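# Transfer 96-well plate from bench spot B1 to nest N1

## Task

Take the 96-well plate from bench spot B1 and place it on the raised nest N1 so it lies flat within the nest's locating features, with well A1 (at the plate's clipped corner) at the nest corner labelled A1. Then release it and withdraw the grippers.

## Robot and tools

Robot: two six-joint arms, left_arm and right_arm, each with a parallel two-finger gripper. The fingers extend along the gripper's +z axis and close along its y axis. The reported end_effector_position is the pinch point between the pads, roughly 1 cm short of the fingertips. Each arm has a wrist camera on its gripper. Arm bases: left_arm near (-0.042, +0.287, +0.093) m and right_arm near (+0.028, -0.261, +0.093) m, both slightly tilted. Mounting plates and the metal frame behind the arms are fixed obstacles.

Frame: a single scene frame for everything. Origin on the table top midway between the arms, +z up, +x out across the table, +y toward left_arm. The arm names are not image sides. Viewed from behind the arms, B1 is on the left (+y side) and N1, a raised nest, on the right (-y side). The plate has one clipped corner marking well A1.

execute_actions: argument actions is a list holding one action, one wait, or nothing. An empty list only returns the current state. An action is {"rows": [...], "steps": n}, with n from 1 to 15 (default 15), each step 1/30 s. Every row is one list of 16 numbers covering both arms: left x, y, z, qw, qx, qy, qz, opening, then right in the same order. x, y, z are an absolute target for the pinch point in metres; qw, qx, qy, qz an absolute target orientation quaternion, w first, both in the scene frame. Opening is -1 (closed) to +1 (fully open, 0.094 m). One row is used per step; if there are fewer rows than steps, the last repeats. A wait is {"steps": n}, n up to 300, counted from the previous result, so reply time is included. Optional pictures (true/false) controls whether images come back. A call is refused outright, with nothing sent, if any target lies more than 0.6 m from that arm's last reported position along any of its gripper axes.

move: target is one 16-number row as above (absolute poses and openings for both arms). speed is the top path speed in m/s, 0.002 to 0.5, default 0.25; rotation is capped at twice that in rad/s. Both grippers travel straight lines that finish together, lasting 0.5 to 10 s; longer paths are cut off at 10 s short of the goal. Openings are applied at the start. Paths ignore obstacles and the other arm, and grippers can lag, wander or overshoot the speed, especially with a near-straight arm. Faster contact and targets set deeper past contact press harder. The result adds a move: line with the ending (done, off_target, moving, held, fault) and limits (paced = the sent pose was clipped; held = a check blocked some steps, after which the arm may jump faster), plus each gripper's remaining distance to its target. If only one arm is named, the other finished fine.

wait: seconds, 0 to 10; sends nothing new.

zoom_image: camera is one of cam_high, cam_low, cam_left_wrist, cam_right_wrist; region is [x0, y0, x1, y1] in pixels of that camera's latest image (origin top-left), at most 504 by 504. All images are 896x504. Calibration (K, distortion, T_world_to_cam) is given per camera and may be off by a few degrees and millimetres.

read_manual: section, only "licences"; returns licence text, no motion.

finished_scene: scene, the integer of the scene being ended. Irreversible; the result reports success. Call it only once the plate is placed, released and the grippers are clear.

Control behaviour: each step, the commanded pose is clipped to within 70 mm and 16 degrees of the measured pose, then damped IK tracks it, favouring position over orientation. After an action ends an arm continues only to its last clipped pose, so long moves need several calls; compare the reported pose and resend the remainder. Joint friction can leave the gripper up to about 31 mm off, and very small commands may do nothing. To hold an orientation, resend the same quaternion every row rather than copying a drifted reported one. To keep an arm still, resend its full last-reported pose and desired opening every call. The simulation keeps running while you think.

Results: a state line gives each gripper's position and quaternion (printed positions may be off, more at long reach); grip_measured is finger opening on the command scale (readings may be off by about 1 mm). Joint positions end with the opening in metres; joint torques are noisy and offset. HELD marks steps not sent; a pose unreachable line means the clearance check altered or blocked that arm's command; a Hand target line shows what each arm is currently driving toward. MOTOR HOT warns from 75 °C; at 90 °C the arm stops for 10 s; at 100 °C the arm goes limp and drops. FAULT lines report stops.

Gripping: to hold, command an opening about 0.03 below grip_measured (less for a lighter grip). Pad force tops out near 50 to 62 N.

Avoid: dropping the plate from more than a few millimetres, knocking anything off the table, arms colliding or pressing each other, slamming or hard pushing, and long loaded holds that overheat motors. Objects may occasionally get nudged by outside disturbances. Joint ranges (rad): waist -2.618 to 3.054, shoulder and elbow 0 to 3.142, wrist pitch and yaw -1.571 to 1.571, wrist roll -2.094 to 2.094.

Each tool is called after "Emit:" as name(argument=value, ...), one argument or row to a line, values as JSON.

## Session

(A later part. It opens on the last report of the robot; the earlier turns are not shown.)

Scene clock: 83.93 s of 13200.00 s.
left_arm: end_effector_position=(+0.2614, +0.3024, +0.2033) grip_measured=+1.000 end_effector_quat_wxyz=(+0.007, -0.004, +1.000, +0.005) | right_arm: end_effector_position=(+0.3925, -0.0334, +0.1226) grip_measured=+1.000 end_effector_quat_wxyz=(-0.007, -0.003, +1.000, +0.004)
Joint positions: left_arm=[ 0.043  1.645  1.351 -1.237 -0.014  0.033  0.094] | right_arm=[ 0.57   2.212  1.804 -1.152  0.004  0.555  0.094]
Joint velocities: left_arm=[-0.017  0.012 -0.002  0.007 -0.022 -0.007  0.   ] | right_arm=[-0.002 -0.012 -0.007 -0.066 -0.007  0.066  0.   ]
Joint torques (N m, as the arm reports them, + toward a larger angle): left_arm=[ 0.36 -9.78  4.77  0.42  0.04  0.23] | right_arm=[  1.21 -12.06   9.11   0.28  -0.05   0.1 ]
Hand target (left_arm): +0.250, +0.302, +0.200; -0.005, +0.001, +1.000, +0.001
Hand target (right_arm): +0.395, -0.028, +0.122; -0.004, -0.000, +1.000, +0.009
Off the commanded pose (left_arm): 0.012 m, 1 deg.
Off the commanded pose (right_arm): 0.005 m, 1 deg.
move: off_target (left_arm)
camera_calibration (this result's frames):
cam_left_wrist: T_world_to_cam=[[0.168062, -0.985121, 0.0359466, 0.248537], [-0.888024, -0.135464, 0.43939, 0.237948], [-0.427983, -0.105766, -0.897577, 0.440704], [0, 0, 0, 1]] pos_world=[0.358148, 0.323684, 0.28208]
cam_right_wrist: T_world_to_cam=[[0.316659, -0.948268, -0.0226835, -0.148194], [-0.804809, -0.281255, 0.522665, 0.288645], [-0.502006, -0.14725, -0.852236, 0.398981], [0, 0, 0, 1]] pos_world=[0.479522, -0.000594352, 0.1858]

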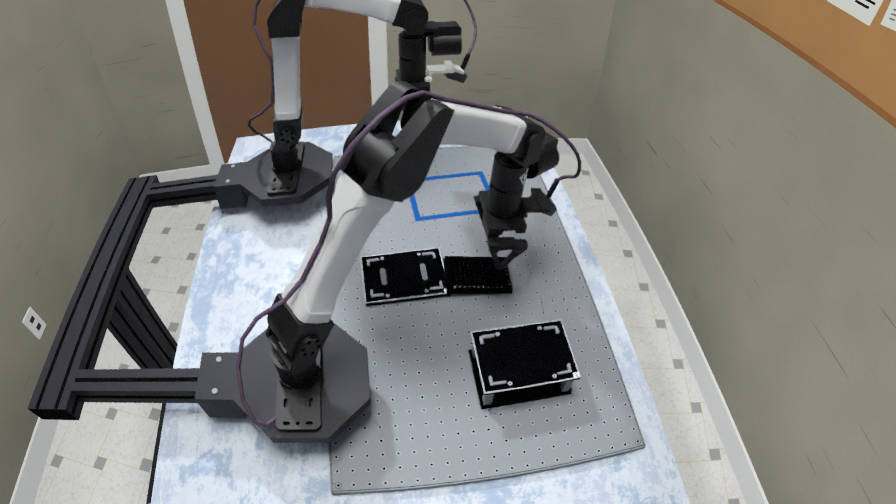

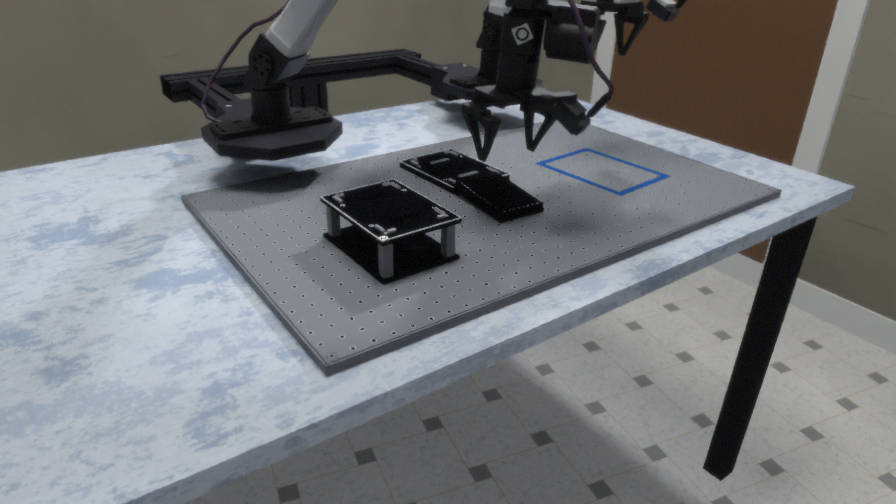

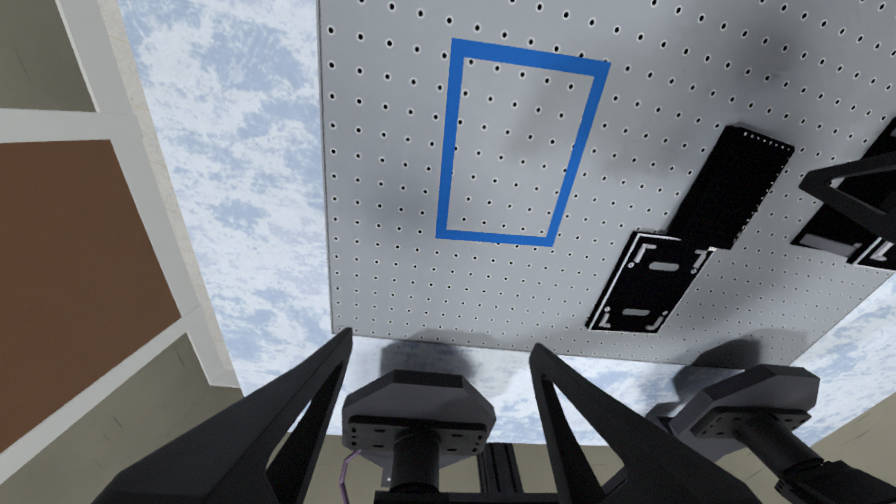

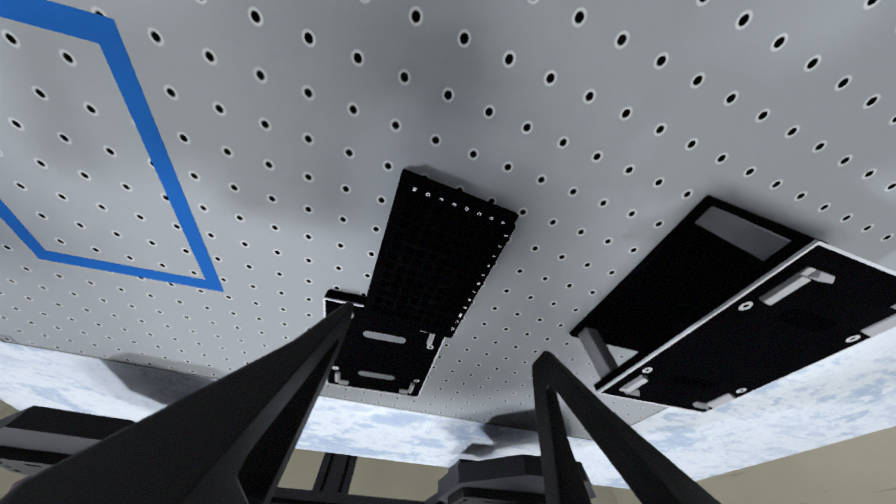

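Descend with the right arm.

Emit:
move(
  target=[0.25,0.30,0.2,0,0,1,0,1, 0.39,-0.03,0.045,0,0,1,0,1],
  speed=0.12,
)

Scene clock: 88.47 s of 13200.00 s.
left_arm: end_effector_position=(+0.2571, +0.3022, +0.2007) grip_measured=+1.000 end_effector_quat_wxyz=(+0.002, -0.002, +1.000, +0.004) | right_arm: end_effector_position=(+0.3947, -0.0307, +0.0532) grip_measured=+1.000 end_effector_quat_wxyz=(-0.001, -0.001, +1.000, +0.006)
Joint positions: left_arm=[ 0.043  1.639  1.334 -1.237 -0.014  0.035  0.094] | right_arm=[ 0.572  2.299  1.663 -0.913  0.008  0.561  0.094]
Joint velocities: left_arm=[-0.002 -0.017 -0.002  0.007 -0.051  0.007  0.   ] | right_arm=[-0.027 -0.002 -0.022  0.037 -0.051  0.051  0.   ]
Joint torques (N m, as the arm reports them, + toward a larger angle): left_arm=[ -0.01 -10.06   4.95   0.54   0.07   0.18] | right_arm=[  1.67 -12.2    5.94   0.53   0.12   0.11]
Hand target (left_arm): +0.250, +0.300, +0.200; -0.000, -0.000, +1.000, -0.000
Hand target (right_arm): +0.392, -0.029, +0.045; -0.000, -0.000, +1.000, +0.000
Off the commanded pose (left_arm): 0.007 m, 1 deg.
Off the commanded pose (right_arm): 0.009 m, 1 deg.
After step 90, 0.33 s passed at rest.
move: done
camera_calibration (this result's frames):
cam_left_wrist: T_world_to_cam=[[0.16612, -0.985498, 0.0346095, 0.250059], [-0.883759, -0.133217, 0.448578, 0.231554], [-0.437463, -0.105104, -0.893073, 0.43786], [0, 0, 0, 1]] pos_world=[0.354645, 0.3233, 0.278516]
cam_right_wrist: T_world_to_cam=[[0.312383, -0.949724, -0.0209814, -0.146293], [-0.812394, -0.27853, 0.512286, 0.331133], [-0.492374, -0.142984, -0.858559, 0.338], [0, 0, 0, 1]] pos_world=[0.481133, 0.00162078, 0.117489]

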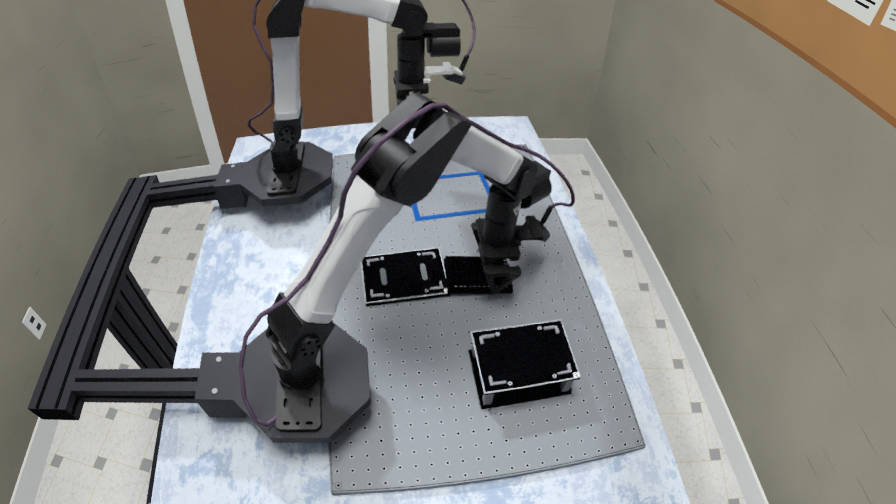

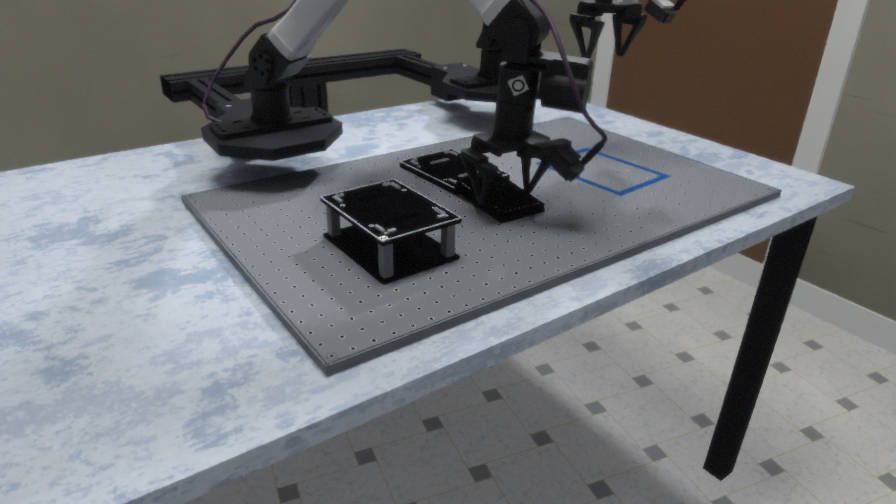

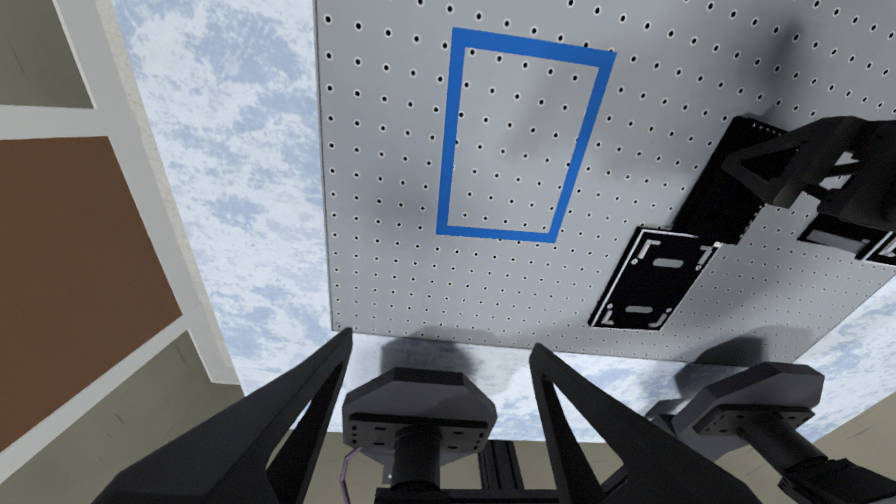

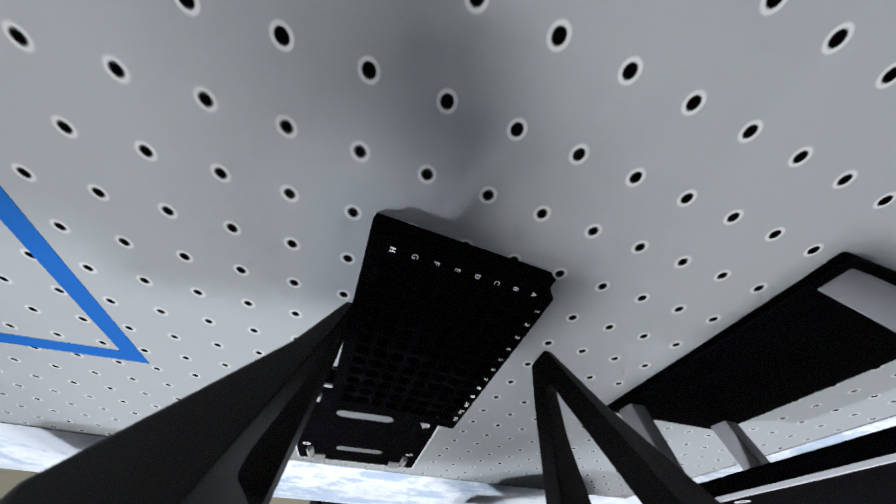

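Emit:
move(
  target=[0.25,0.30,0.2,0,0,1,0,1, 0.39,-0.022,0.018,0,0,1,0,1],
  speed=0.06,
)

Emit:
move(
  target=[0.25,0.30,0.2,0,0,1,0,1, 0.39,-0.022,0.018,0,0,1,0,0.68],
)

Scene clock: 94.70 s of 13200.00 s.
left_arm: end_effector_position=(+0.2571, +0.3022, +0.2007) grip_measured=+1.000 end_effector_quat_wxyz=(+0.002, -0.002, +1.000, +0.004) | right_arm: end_effector_position=(+0.3997, -0.0212, +0.0347) grip_measured=+1.000 end_effector_quat_wxyz=(+0.009, +0.000, +1.000, +0.011)
Joint positions: left_arm=[ 0.043  1.639  1.334 -1.237 -0.014  0.035  0.094] | right_arm=[ 0.584  2.344  1.663 -0.845  0.01   0.575  0.094]
Joint velocities: left_arm=[-0.002 -0.012 -0.002  0.022 -0.095 -0.022  0.   ] | right_arm=[ 0.032 -0.017  0.002 -0.051 -0.037  0.022  0.   ]
Joint torques (N m, as the arm reports them, + toward a larger angle): left_arm=[ -0.1  -10.09   4.98   0.55   0.07   0.19] | right_arm=[  1.87 -11.29   4.97   0.61   0.11   0.1 ]
Hand target (left_arm): +0.250, +0.300, +0.200; -0.000, +0.000, +1.000, +0.000
Hand target (right_arm): +0.390, -0.022, +0.019; -0.000, +0.000, +1.000, +0.000
Off the commanded pose (left_arm): 0.007 m, 1 deg.
Off the commanded pose (right_arm): 0.019 m, 2 deg.
After step 90, 2.27 s passed at rest.
move: off_target (right_arm)
camera_calibration (this result's frames):
cam_left_wrist: T_world_to_cam=[[0.16612, -0.985498, 0.0346095, 0.250059], [-0.883759, -0.133217, 0.448578, 0.231554], [-0.437463, -0.105104, -0.893073, 0.43786], [0, 0, 0, 1]] pos_world=[0.354645, 0.3233, 0.278516]
cam_right_wrist: T_world_to_cam=[[0.310595, -0.950219, -0.0248098, -0.138389], [-0.82313, -0.281924, 0.492925, 0.352226], [-0.475381, -0.132678, -0.869718, 0.319734], [0, 0, 0, 1]] pos_world=[0.484906, 0.0102226, 0.101024]

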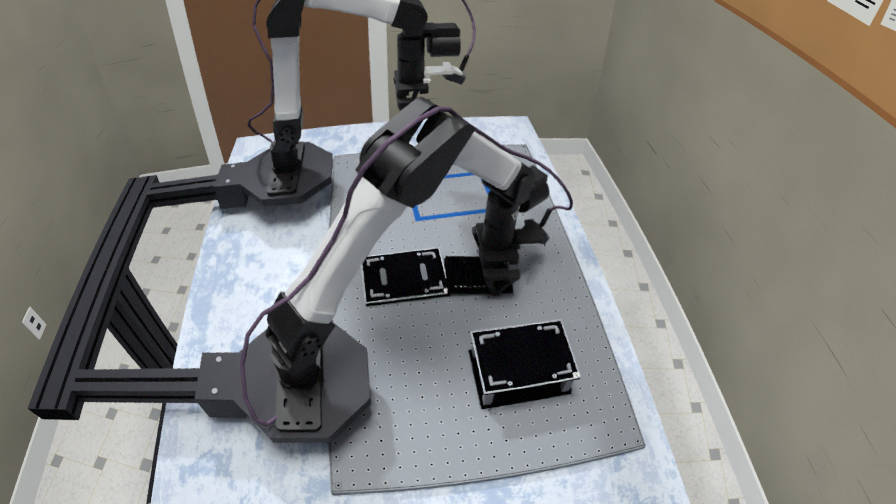

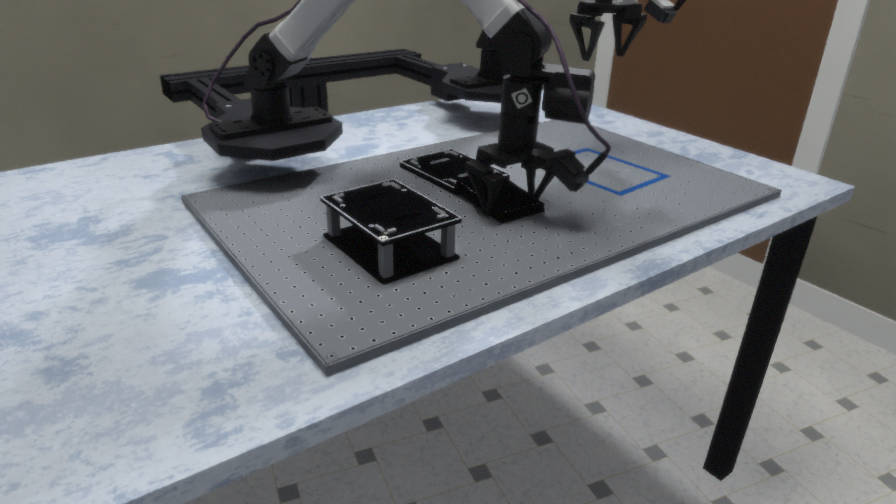

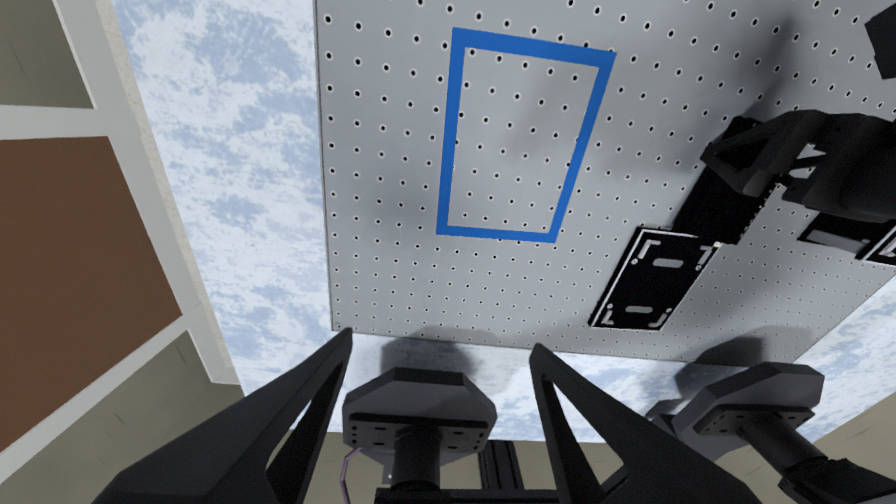

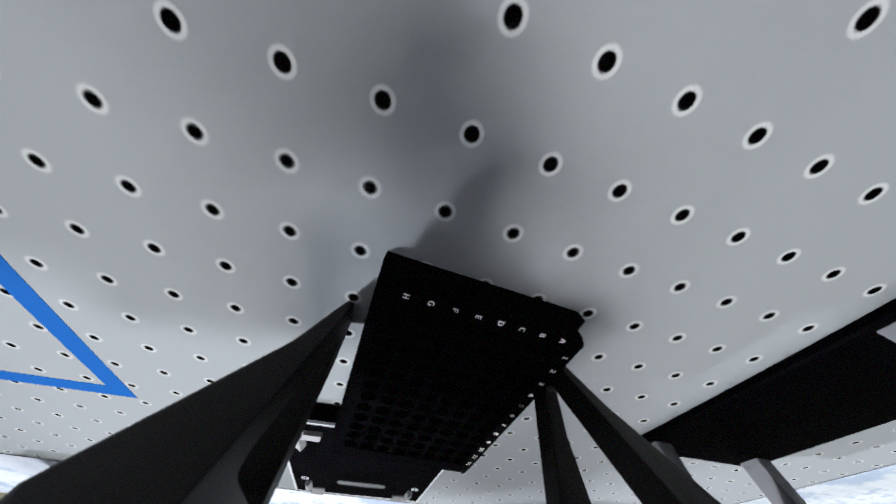

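Scene clock: 95.40 s of 13200.00 s.
left_arm: end_effector_position=(+0.2571, +0.3022, +0.2007) grip_measured=+1.000 end_effector_quat_wxyz=(+0.002, -0.002, +1.000, +0.004) | right_arm: end_effector_position=(+0.3995, -0.0212, +0.0342) grip_measured=+0.780 end_effector_quat_wxyz=(+0.009, +0.000, +1.000, +0.011)
Joint positions: left_arm=[ 0.043  1.639  1.334 -1.237 -0.014  0.035  0.094] | right_arm=[ 0.584  2.344  1.661 -0.843  0.01   0.575  0.084]
Joint velocities: left_arm=[-0.002 -0.007 -0.012  0.037  0.081 -0.007  0.   ] | right_arm=[ 0.007  0.017  0.007 -0.051  0.022 -0.007 -0.001]
Joint torques (N m, as the arm reports them, + toward a larger angle): left_arm=[ -0.06 -10.03   4.99   0.56   0.07   0.17] | right_arm=[  1.87 -11.37   4.86   0.6    0.12   0.12]
Hand target (left_arm): +0.250, +0.300, +0.200; -0.000, +0.000, +1.000, +0.000
Hand target (right_arm): +0.390, -0.022, +0.018; -0.001, -0.000, +1.000, +0.000
Off the commanded pose (left_arm): 0.007 m, 1 deg.
Off the commanded pose (right_arm): 0.019 m, 2 deg.
move: off_target (right_arm)
camera_calibration (this result's frames):
cam_left_wrist: T_world_to_cam=[[0.16612, -0.985498, 0.0346095, 0.250059], [-0.883759, -0.133217, 0.448578, 0.231554], [-0.437463, -0.105104, -0.893073, 0.43786], [0, 0, 0, 1]] pos_world=[0.354645, 0.3233, 0.278516]
cam_right_wrist: T_world_to_cam=[[0.310599, -0.950207, -0.0251784, -0.138372], [-0.823026, -0.28209, 0.493005, 0.352194], [-0.47556, -0.132405, -0.869662, 0.319324], [0, 0, 0, 1]] pos_world=[0.484701, 0.0101481, 0.100586]

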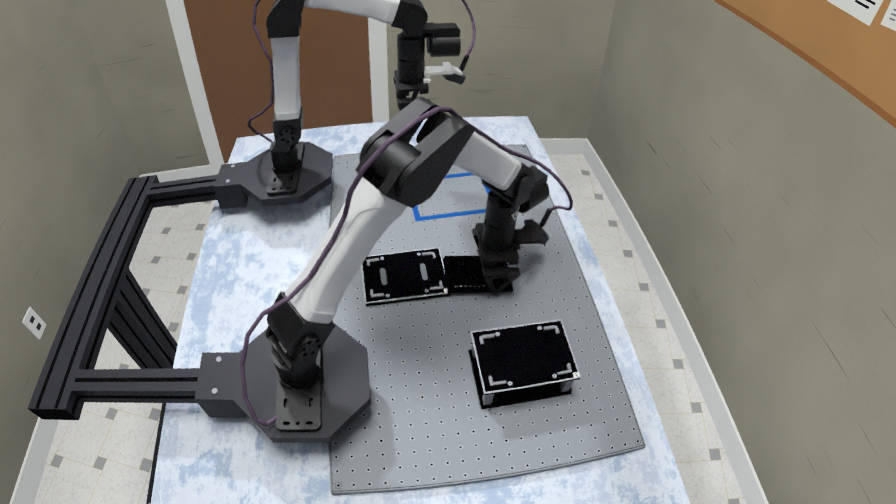

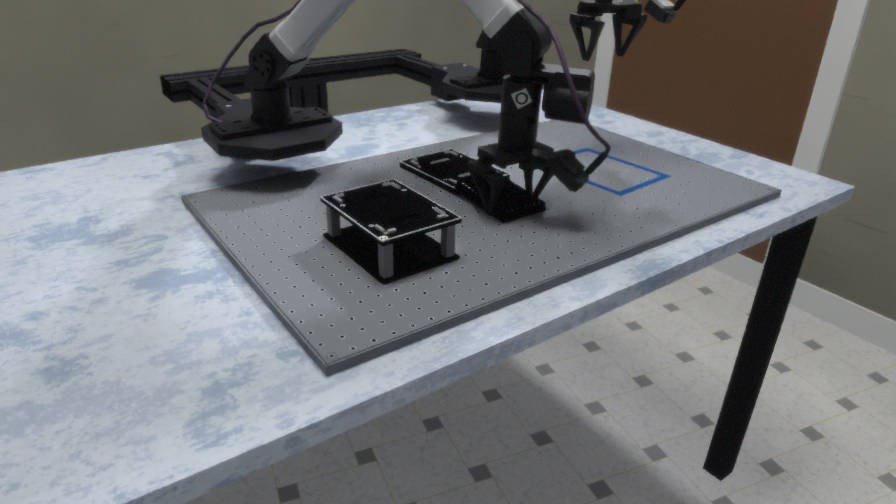

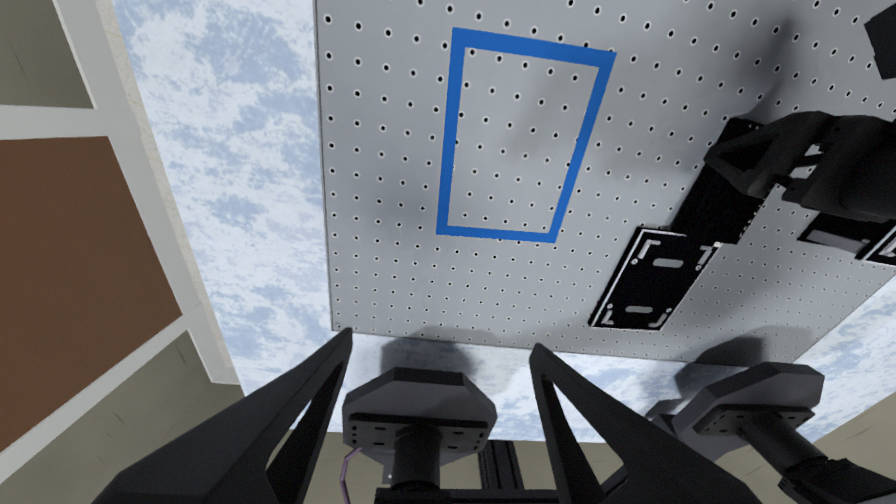

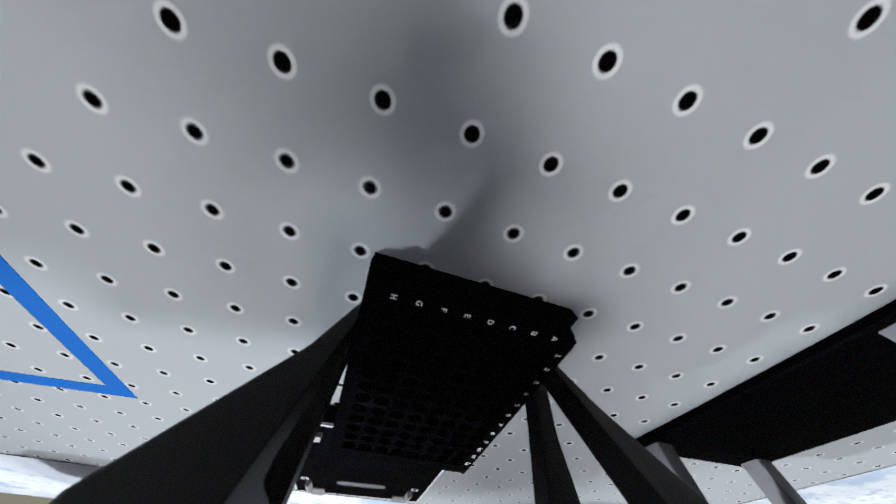

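Emit:
move(
  target=[0.25,0.30,0.2,0,0,1,0,1, 0.40,-0.022,0.13,0,0,1,0,0.74],
  speed=0.15,
)

Emit:
move(
  target=[0.25,0.30,0.2,0,0,1,0,1, 0.40,-0.24,0.13,0,0,1,0,0.74],
  speed=0.15,
)

Scene clock: 101.70 s of 13200.00 s.
left_arm: end_effector_position=(+0.2571, +0.3022, +0.2007) grip_measured=+1.000 end_effector_quat_wxyz=(+0.002, -0.002, +1.000, +0.004) | right_arm: end_effector_position=(+0.3994, -0.0235, +0.1264) grip_measured=+0.780 end_effector_quat_wxyz=(+0.000, +0.000, +1.000, +0.005)
Joint positions: left_arm=[ 0.043  1.639  1.334 -1.237 -0.014  0.035  0.094] | right_arm=[ 0.584  2.244  1.87  -1.174  0.011  0.575  0.084]
Joint velocities: left_arm=[-0.007  0.007  0.007 -0.066 -0.066  0.066  0.   ] | right_arm=[-0.012 -0.002 -0.007  0.022 -0.007 -0.037  0.   ]
Joint torques (N m, as the arm reports them, + toward a larger angle): left_arm=[ -0.04 -10.1    4.98   0.55   0.07   0.19] | right_arm=[  1.13 -13.3    9.     0.05   0.11   0.05]
Hand target (left_arm): +0.250, +0.300, +0.200; -0.000, +0.000, +1.000, +0.000
Hand target (right_arm): +0.398, -0.023, +0.130; -0.000, +0.000, +1.000, +0.000
Off the commanded pose (left_arm): 0.007 m, 1 deg.
Off the commanded pose (right_arm): 0.004 m, 1 deg.
After step 90, 2.03 s passed at rest.
move: done
camera_calibration (this result's frames):
cam_left_wrist: T_world_to_cam=[[0.16612, -0.985498, 0.0346095, 0.250059], [-0.883759, -0.133217, 0.448578, 0.231554], [-0.437463, -0.105104, -0.893073, 0.43786], [0, 0, 0, 1]] pos_world=[0.354645, 0.3233, 0.278516]
cam_right_wrist: T_world_to_cam=[[0.310582, -0.950355, -0.0190755, -0.138963], [-0.814292, -0.276361, 0.510444, 0.300472], [-0.490375, -0.143002, -0.859699, 0.403506], [0, 0, 0, 1]] pos_world=[0.485701, 0.00867643, 0.190869]

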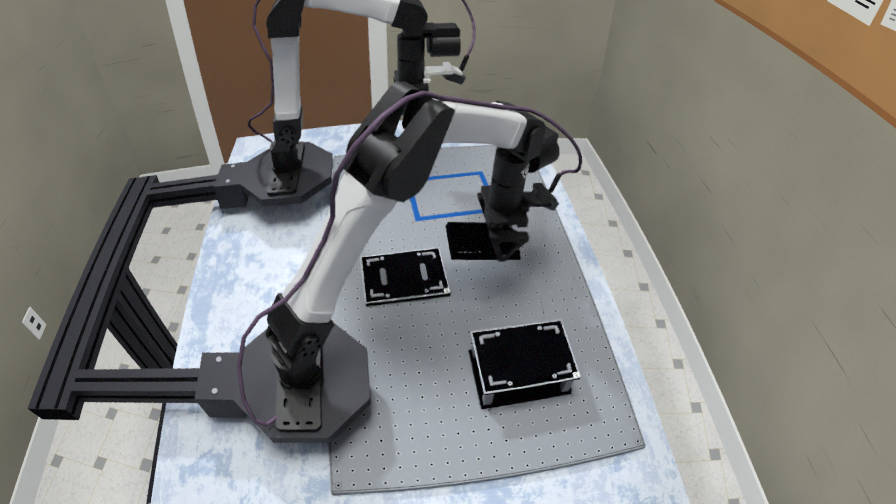

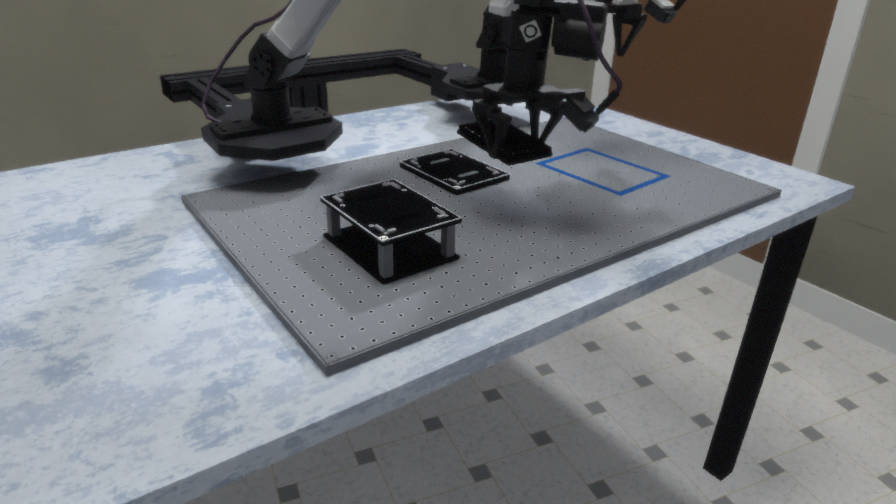

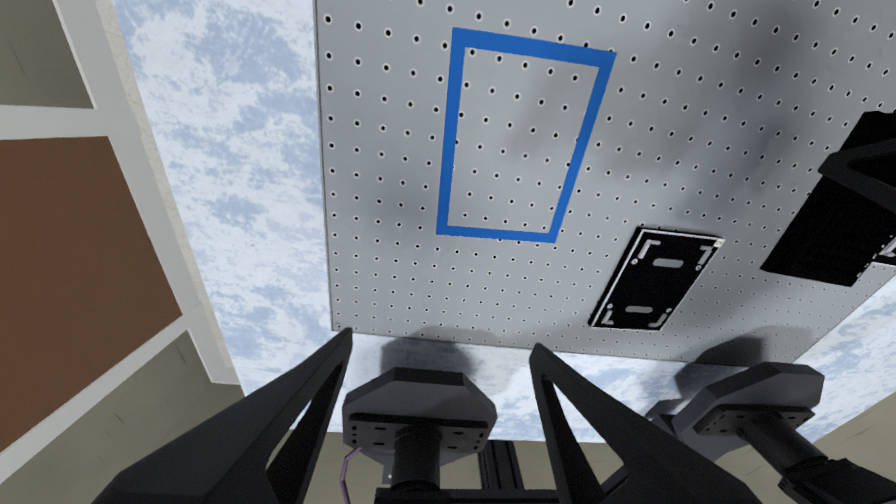

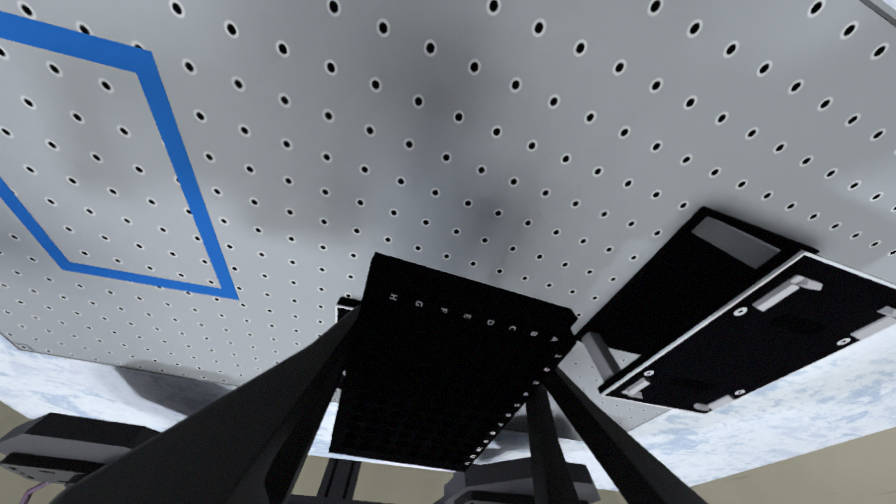

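Scene clock: 103.67 s of 13200.00 s.
left_arm: end_effector_position=(+0.2571, +0.3022, +0.2007) grip_measured=+1.000 end_effector_quat_wxyz=(+0.002, -0.002, +1.000, +0.004) | right_arm: end_effector_position=(+0.3989, -0.2415, +0.1290) grip_measured=+0.780 end_effector_quat_wxyz=(-0.002, +0.005, +1.000, -0.008)
Joint positions: left_arm=[ 0.043  1.639  1.334 -1.237 -0.014  0.035  0.094] | right_arm=[ 0.074  1.968  1.462 -1.044  0.024  0.075  0.084]
Joint velocities: left_arm=[ 0.012  0.022  0.002 -0.022  0.066 -0.022  0.   ] | right_arm=[-0.002 -0.012 -0.002  0.037 -0.022 -0.051 -0.   ]
Joint torques (N m, as the arm reports them, + toward a larger angle): left_arm=[ -0.01 -10.1    5.     0.55   0.07   0.18] | right_arm=[  0.11 -11.75   6.02   0.45   0.02  -0.1 ]
Hand target (left_arm): +0.250, +0.300, +0.200; -0.000, +0.000, +1.000, +0.000
Hand target (right_arm): +0.398, -0.243, +0.129; +0.004, +0.000, +1.000, -0.009
Off the commanded pose (left_arm): 0.007 m, 1 deg.
Off the commanded pose (right_arm): 0.002 m, 1 deg.
move: done
camera_calibration (this result's frames):
cam_left_wrist: T_world_to_cam=[[0.16612, -0.985498, 0.0346095, 0.250059], [-0.883759, -0.133217, 0.448578, 0.231554], [-0.437463, -0.105104, -0.893073, 0.43786], [0, 0, 0, 1]] pos_world=[0.354645, 0.3233, 0.278516]
cam_right_wrist: T_world_to_cam=[[0.301334, -0.953506, 0.00495275, -0.3461], [-0.815005, -0.254861, 0.520396, 0.242694], [-0.494939, -0.16085, -0.85391, 0.371141], [0, 0, 0, 1]] pos_world=[0.48578, -0.208457, 0.192338]

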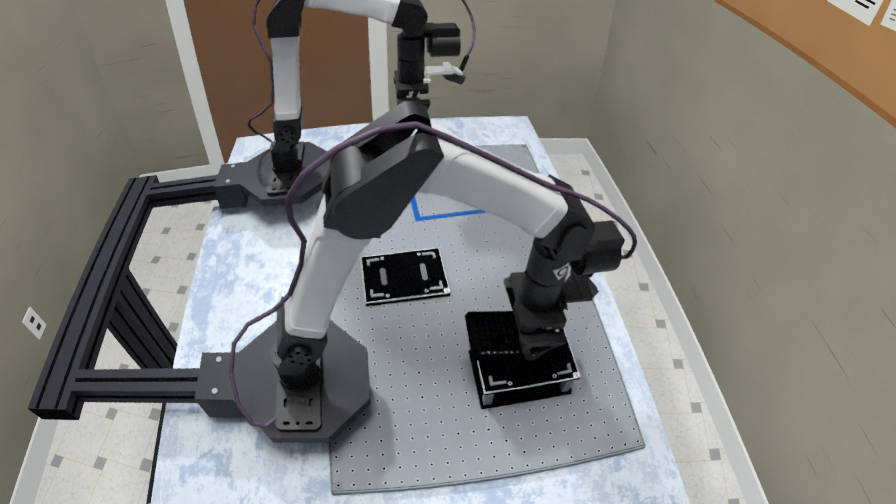

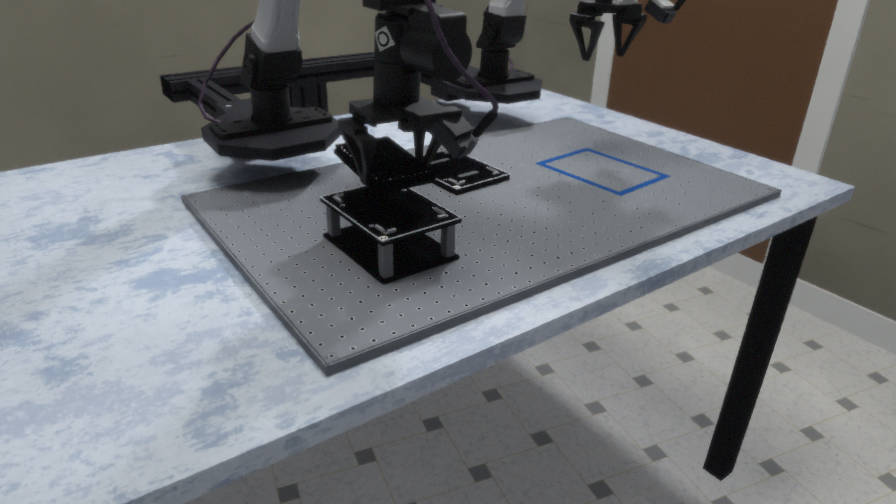

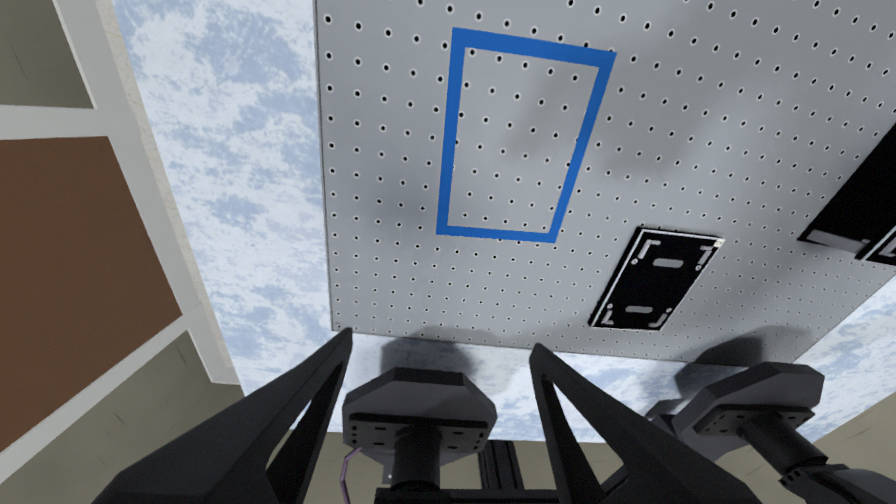

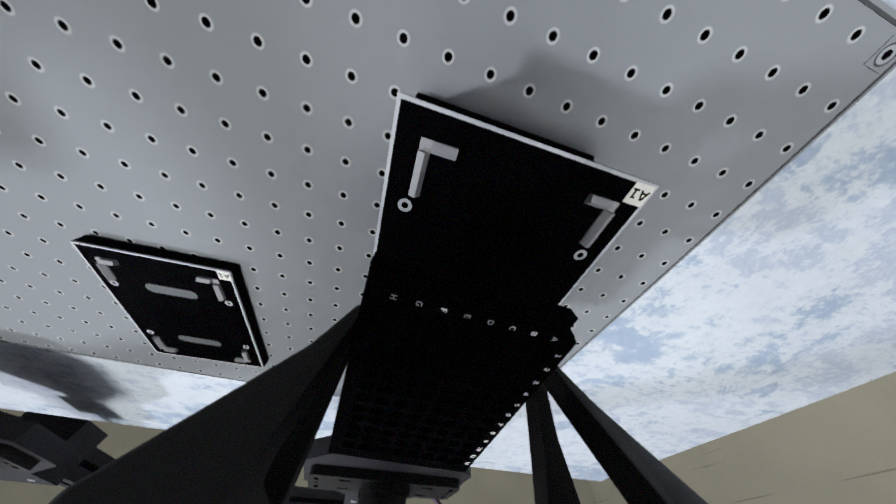

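Emit:
move(
  target=[0.25,0.30,0.2,0,0,1,0,1, 0.44,-0.252,0.10,0,0,1,0,0.74],
  speed=0.1,
)

Scene clock: 115.43 s of 13200.00 s.
left_arm: end_effector_position=(+0.2571, +0.3022, +0.2007) grip_measured=+1.000 end_effector_quat_wxyz=(+0.002, -0.002, +1.000, +0.004) | right_arm: end_effector_position=(+0.4332, -0.2505, +0.1012) grip_measured=+0.780 end_effector_quat_wxyz=(-0.008, +0.001, +1.000, -0.006)
Joint positions: left_arm=[ 0.043  1.639  1.334 -1.237 -0.014  0.035  0.094] | right_arm=[ 0.043  2.136  1.603 -1.029  0.018  0.036  0.084]
Joint velocities: left_arm=[-0.007 -0.027 -0.002  0.022 -0.022  0.051  0.   ] | right_arm=[ 0.002  0.002  0.022  0.007 -0.037  0.066 -0.   ]
Joint torques (N m, as the arm reports them, + toward a larger angle): left_arm=[ -0.07 -10.11   4.96   0.55   0.06   0.19] | right_arm=[ -0.5  -11.23   8.91   0.35  -0.11  -0.1 ]
Hand target (left_arm): +0.250, +0.300, +0.200; -0.000, +0.000, +1.000, +0.000
Hand target (right_arm): +0.440, -0.253, +0.101; +0.001, -0.000, +1.000, -0.001
Off the commanded pose (left_arm): 0.007 m, 1 deg.
Off the commanded pose (right_arm): 0.007 m, 1 deg.
After step 90, 7.90 s passed at rest.
move: done
camera_calibration (this result's frames):
cam_left_wrist: T_world_to_cam=[[0.16612, -0.985498, 0.0346095, 0.250059], [-0.883759, -0.133217, 0.448578, 0.231554], [-0.437463, -0.105104, -0.893073, 0.43786], [0, 0, 0, 1]] pos_world=[0.354645, 0.3233, 0.278516]
cam_right_wrist: T_world_to_cam=[[0.308994, -0.951055, -0.0041008, -0.366647], [-0.80637, -0.264268, 0.529084, 0.275864], [-0.504272, -0.160177, -0.848559, 0.36655], [0, 0, 0, 1]] pos_world=[0.520582, -0.217087, 0.163581]

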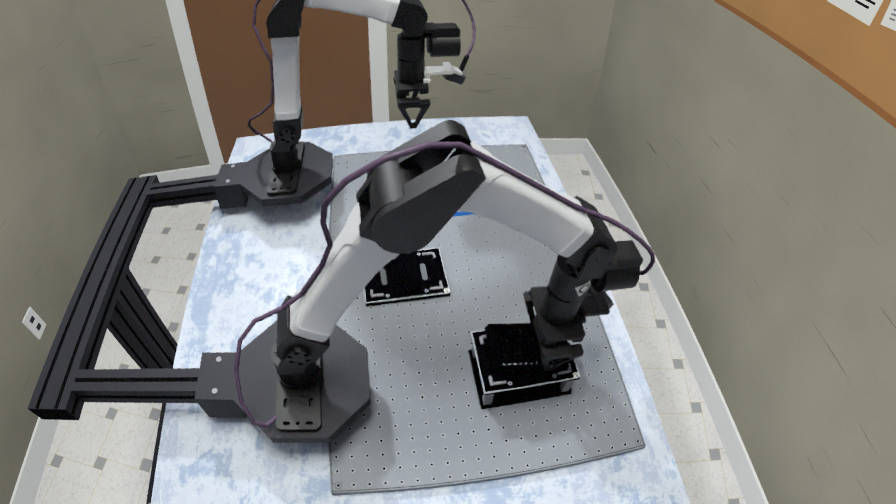

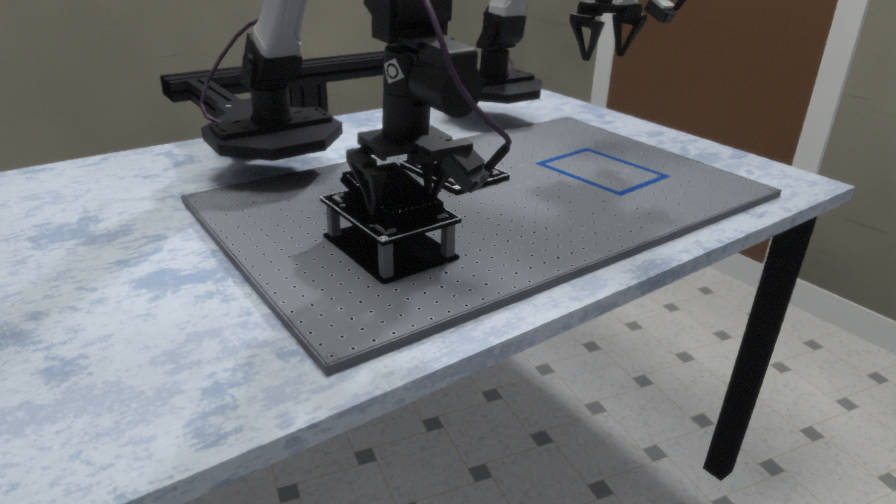

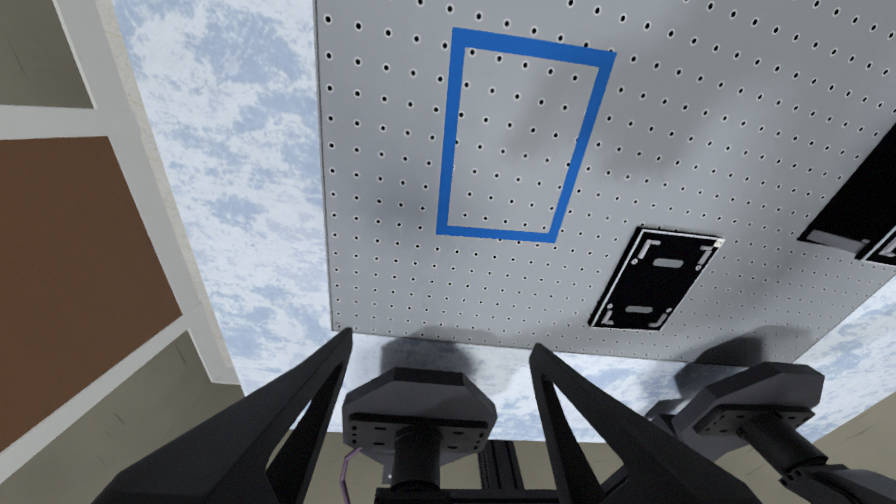

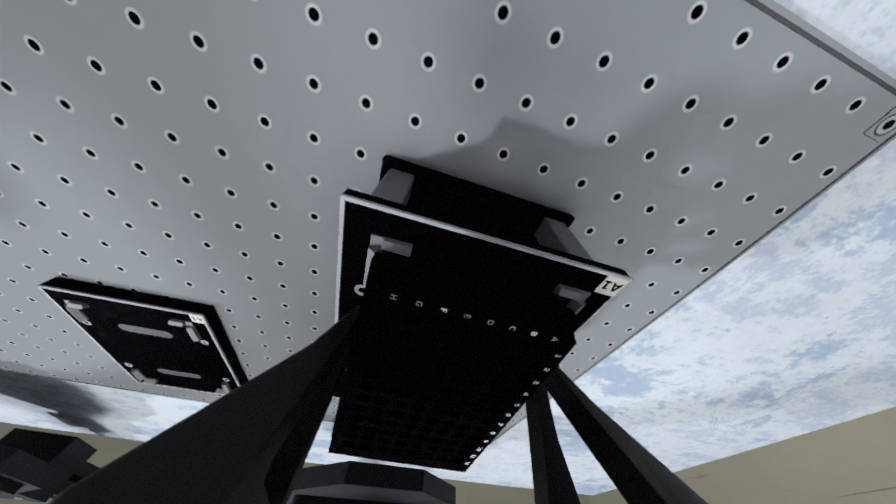

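Emit:
zoom_image(
  camera="cam_right_wrist",
  region=[320, 150, 660, 400],
)

Emit:
zoom_image(
  camera="cam_low",
  region=[300, 140, 500, 290],
)

Region (320, 150, 660, 400) of cam_right_wrist's 896x504 image, scaled by 1.482, with more detail than that image has; it fills the top 371 rows of this view, and the rest is white.

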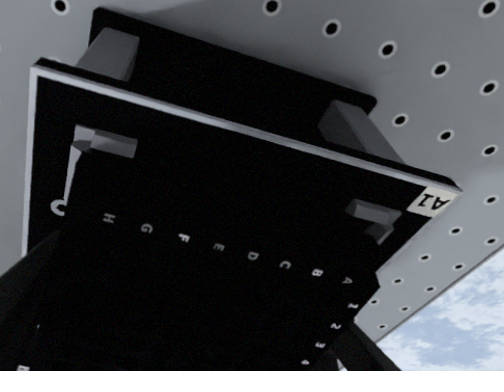

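Region (300, 140, 500, 290) of cam_low's 896x504 image, scaled by 2.520, with more detail than that image has; it fills the top 378 rows of this view, and the rest is white.

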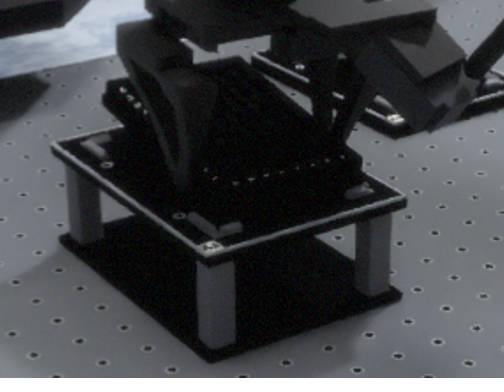

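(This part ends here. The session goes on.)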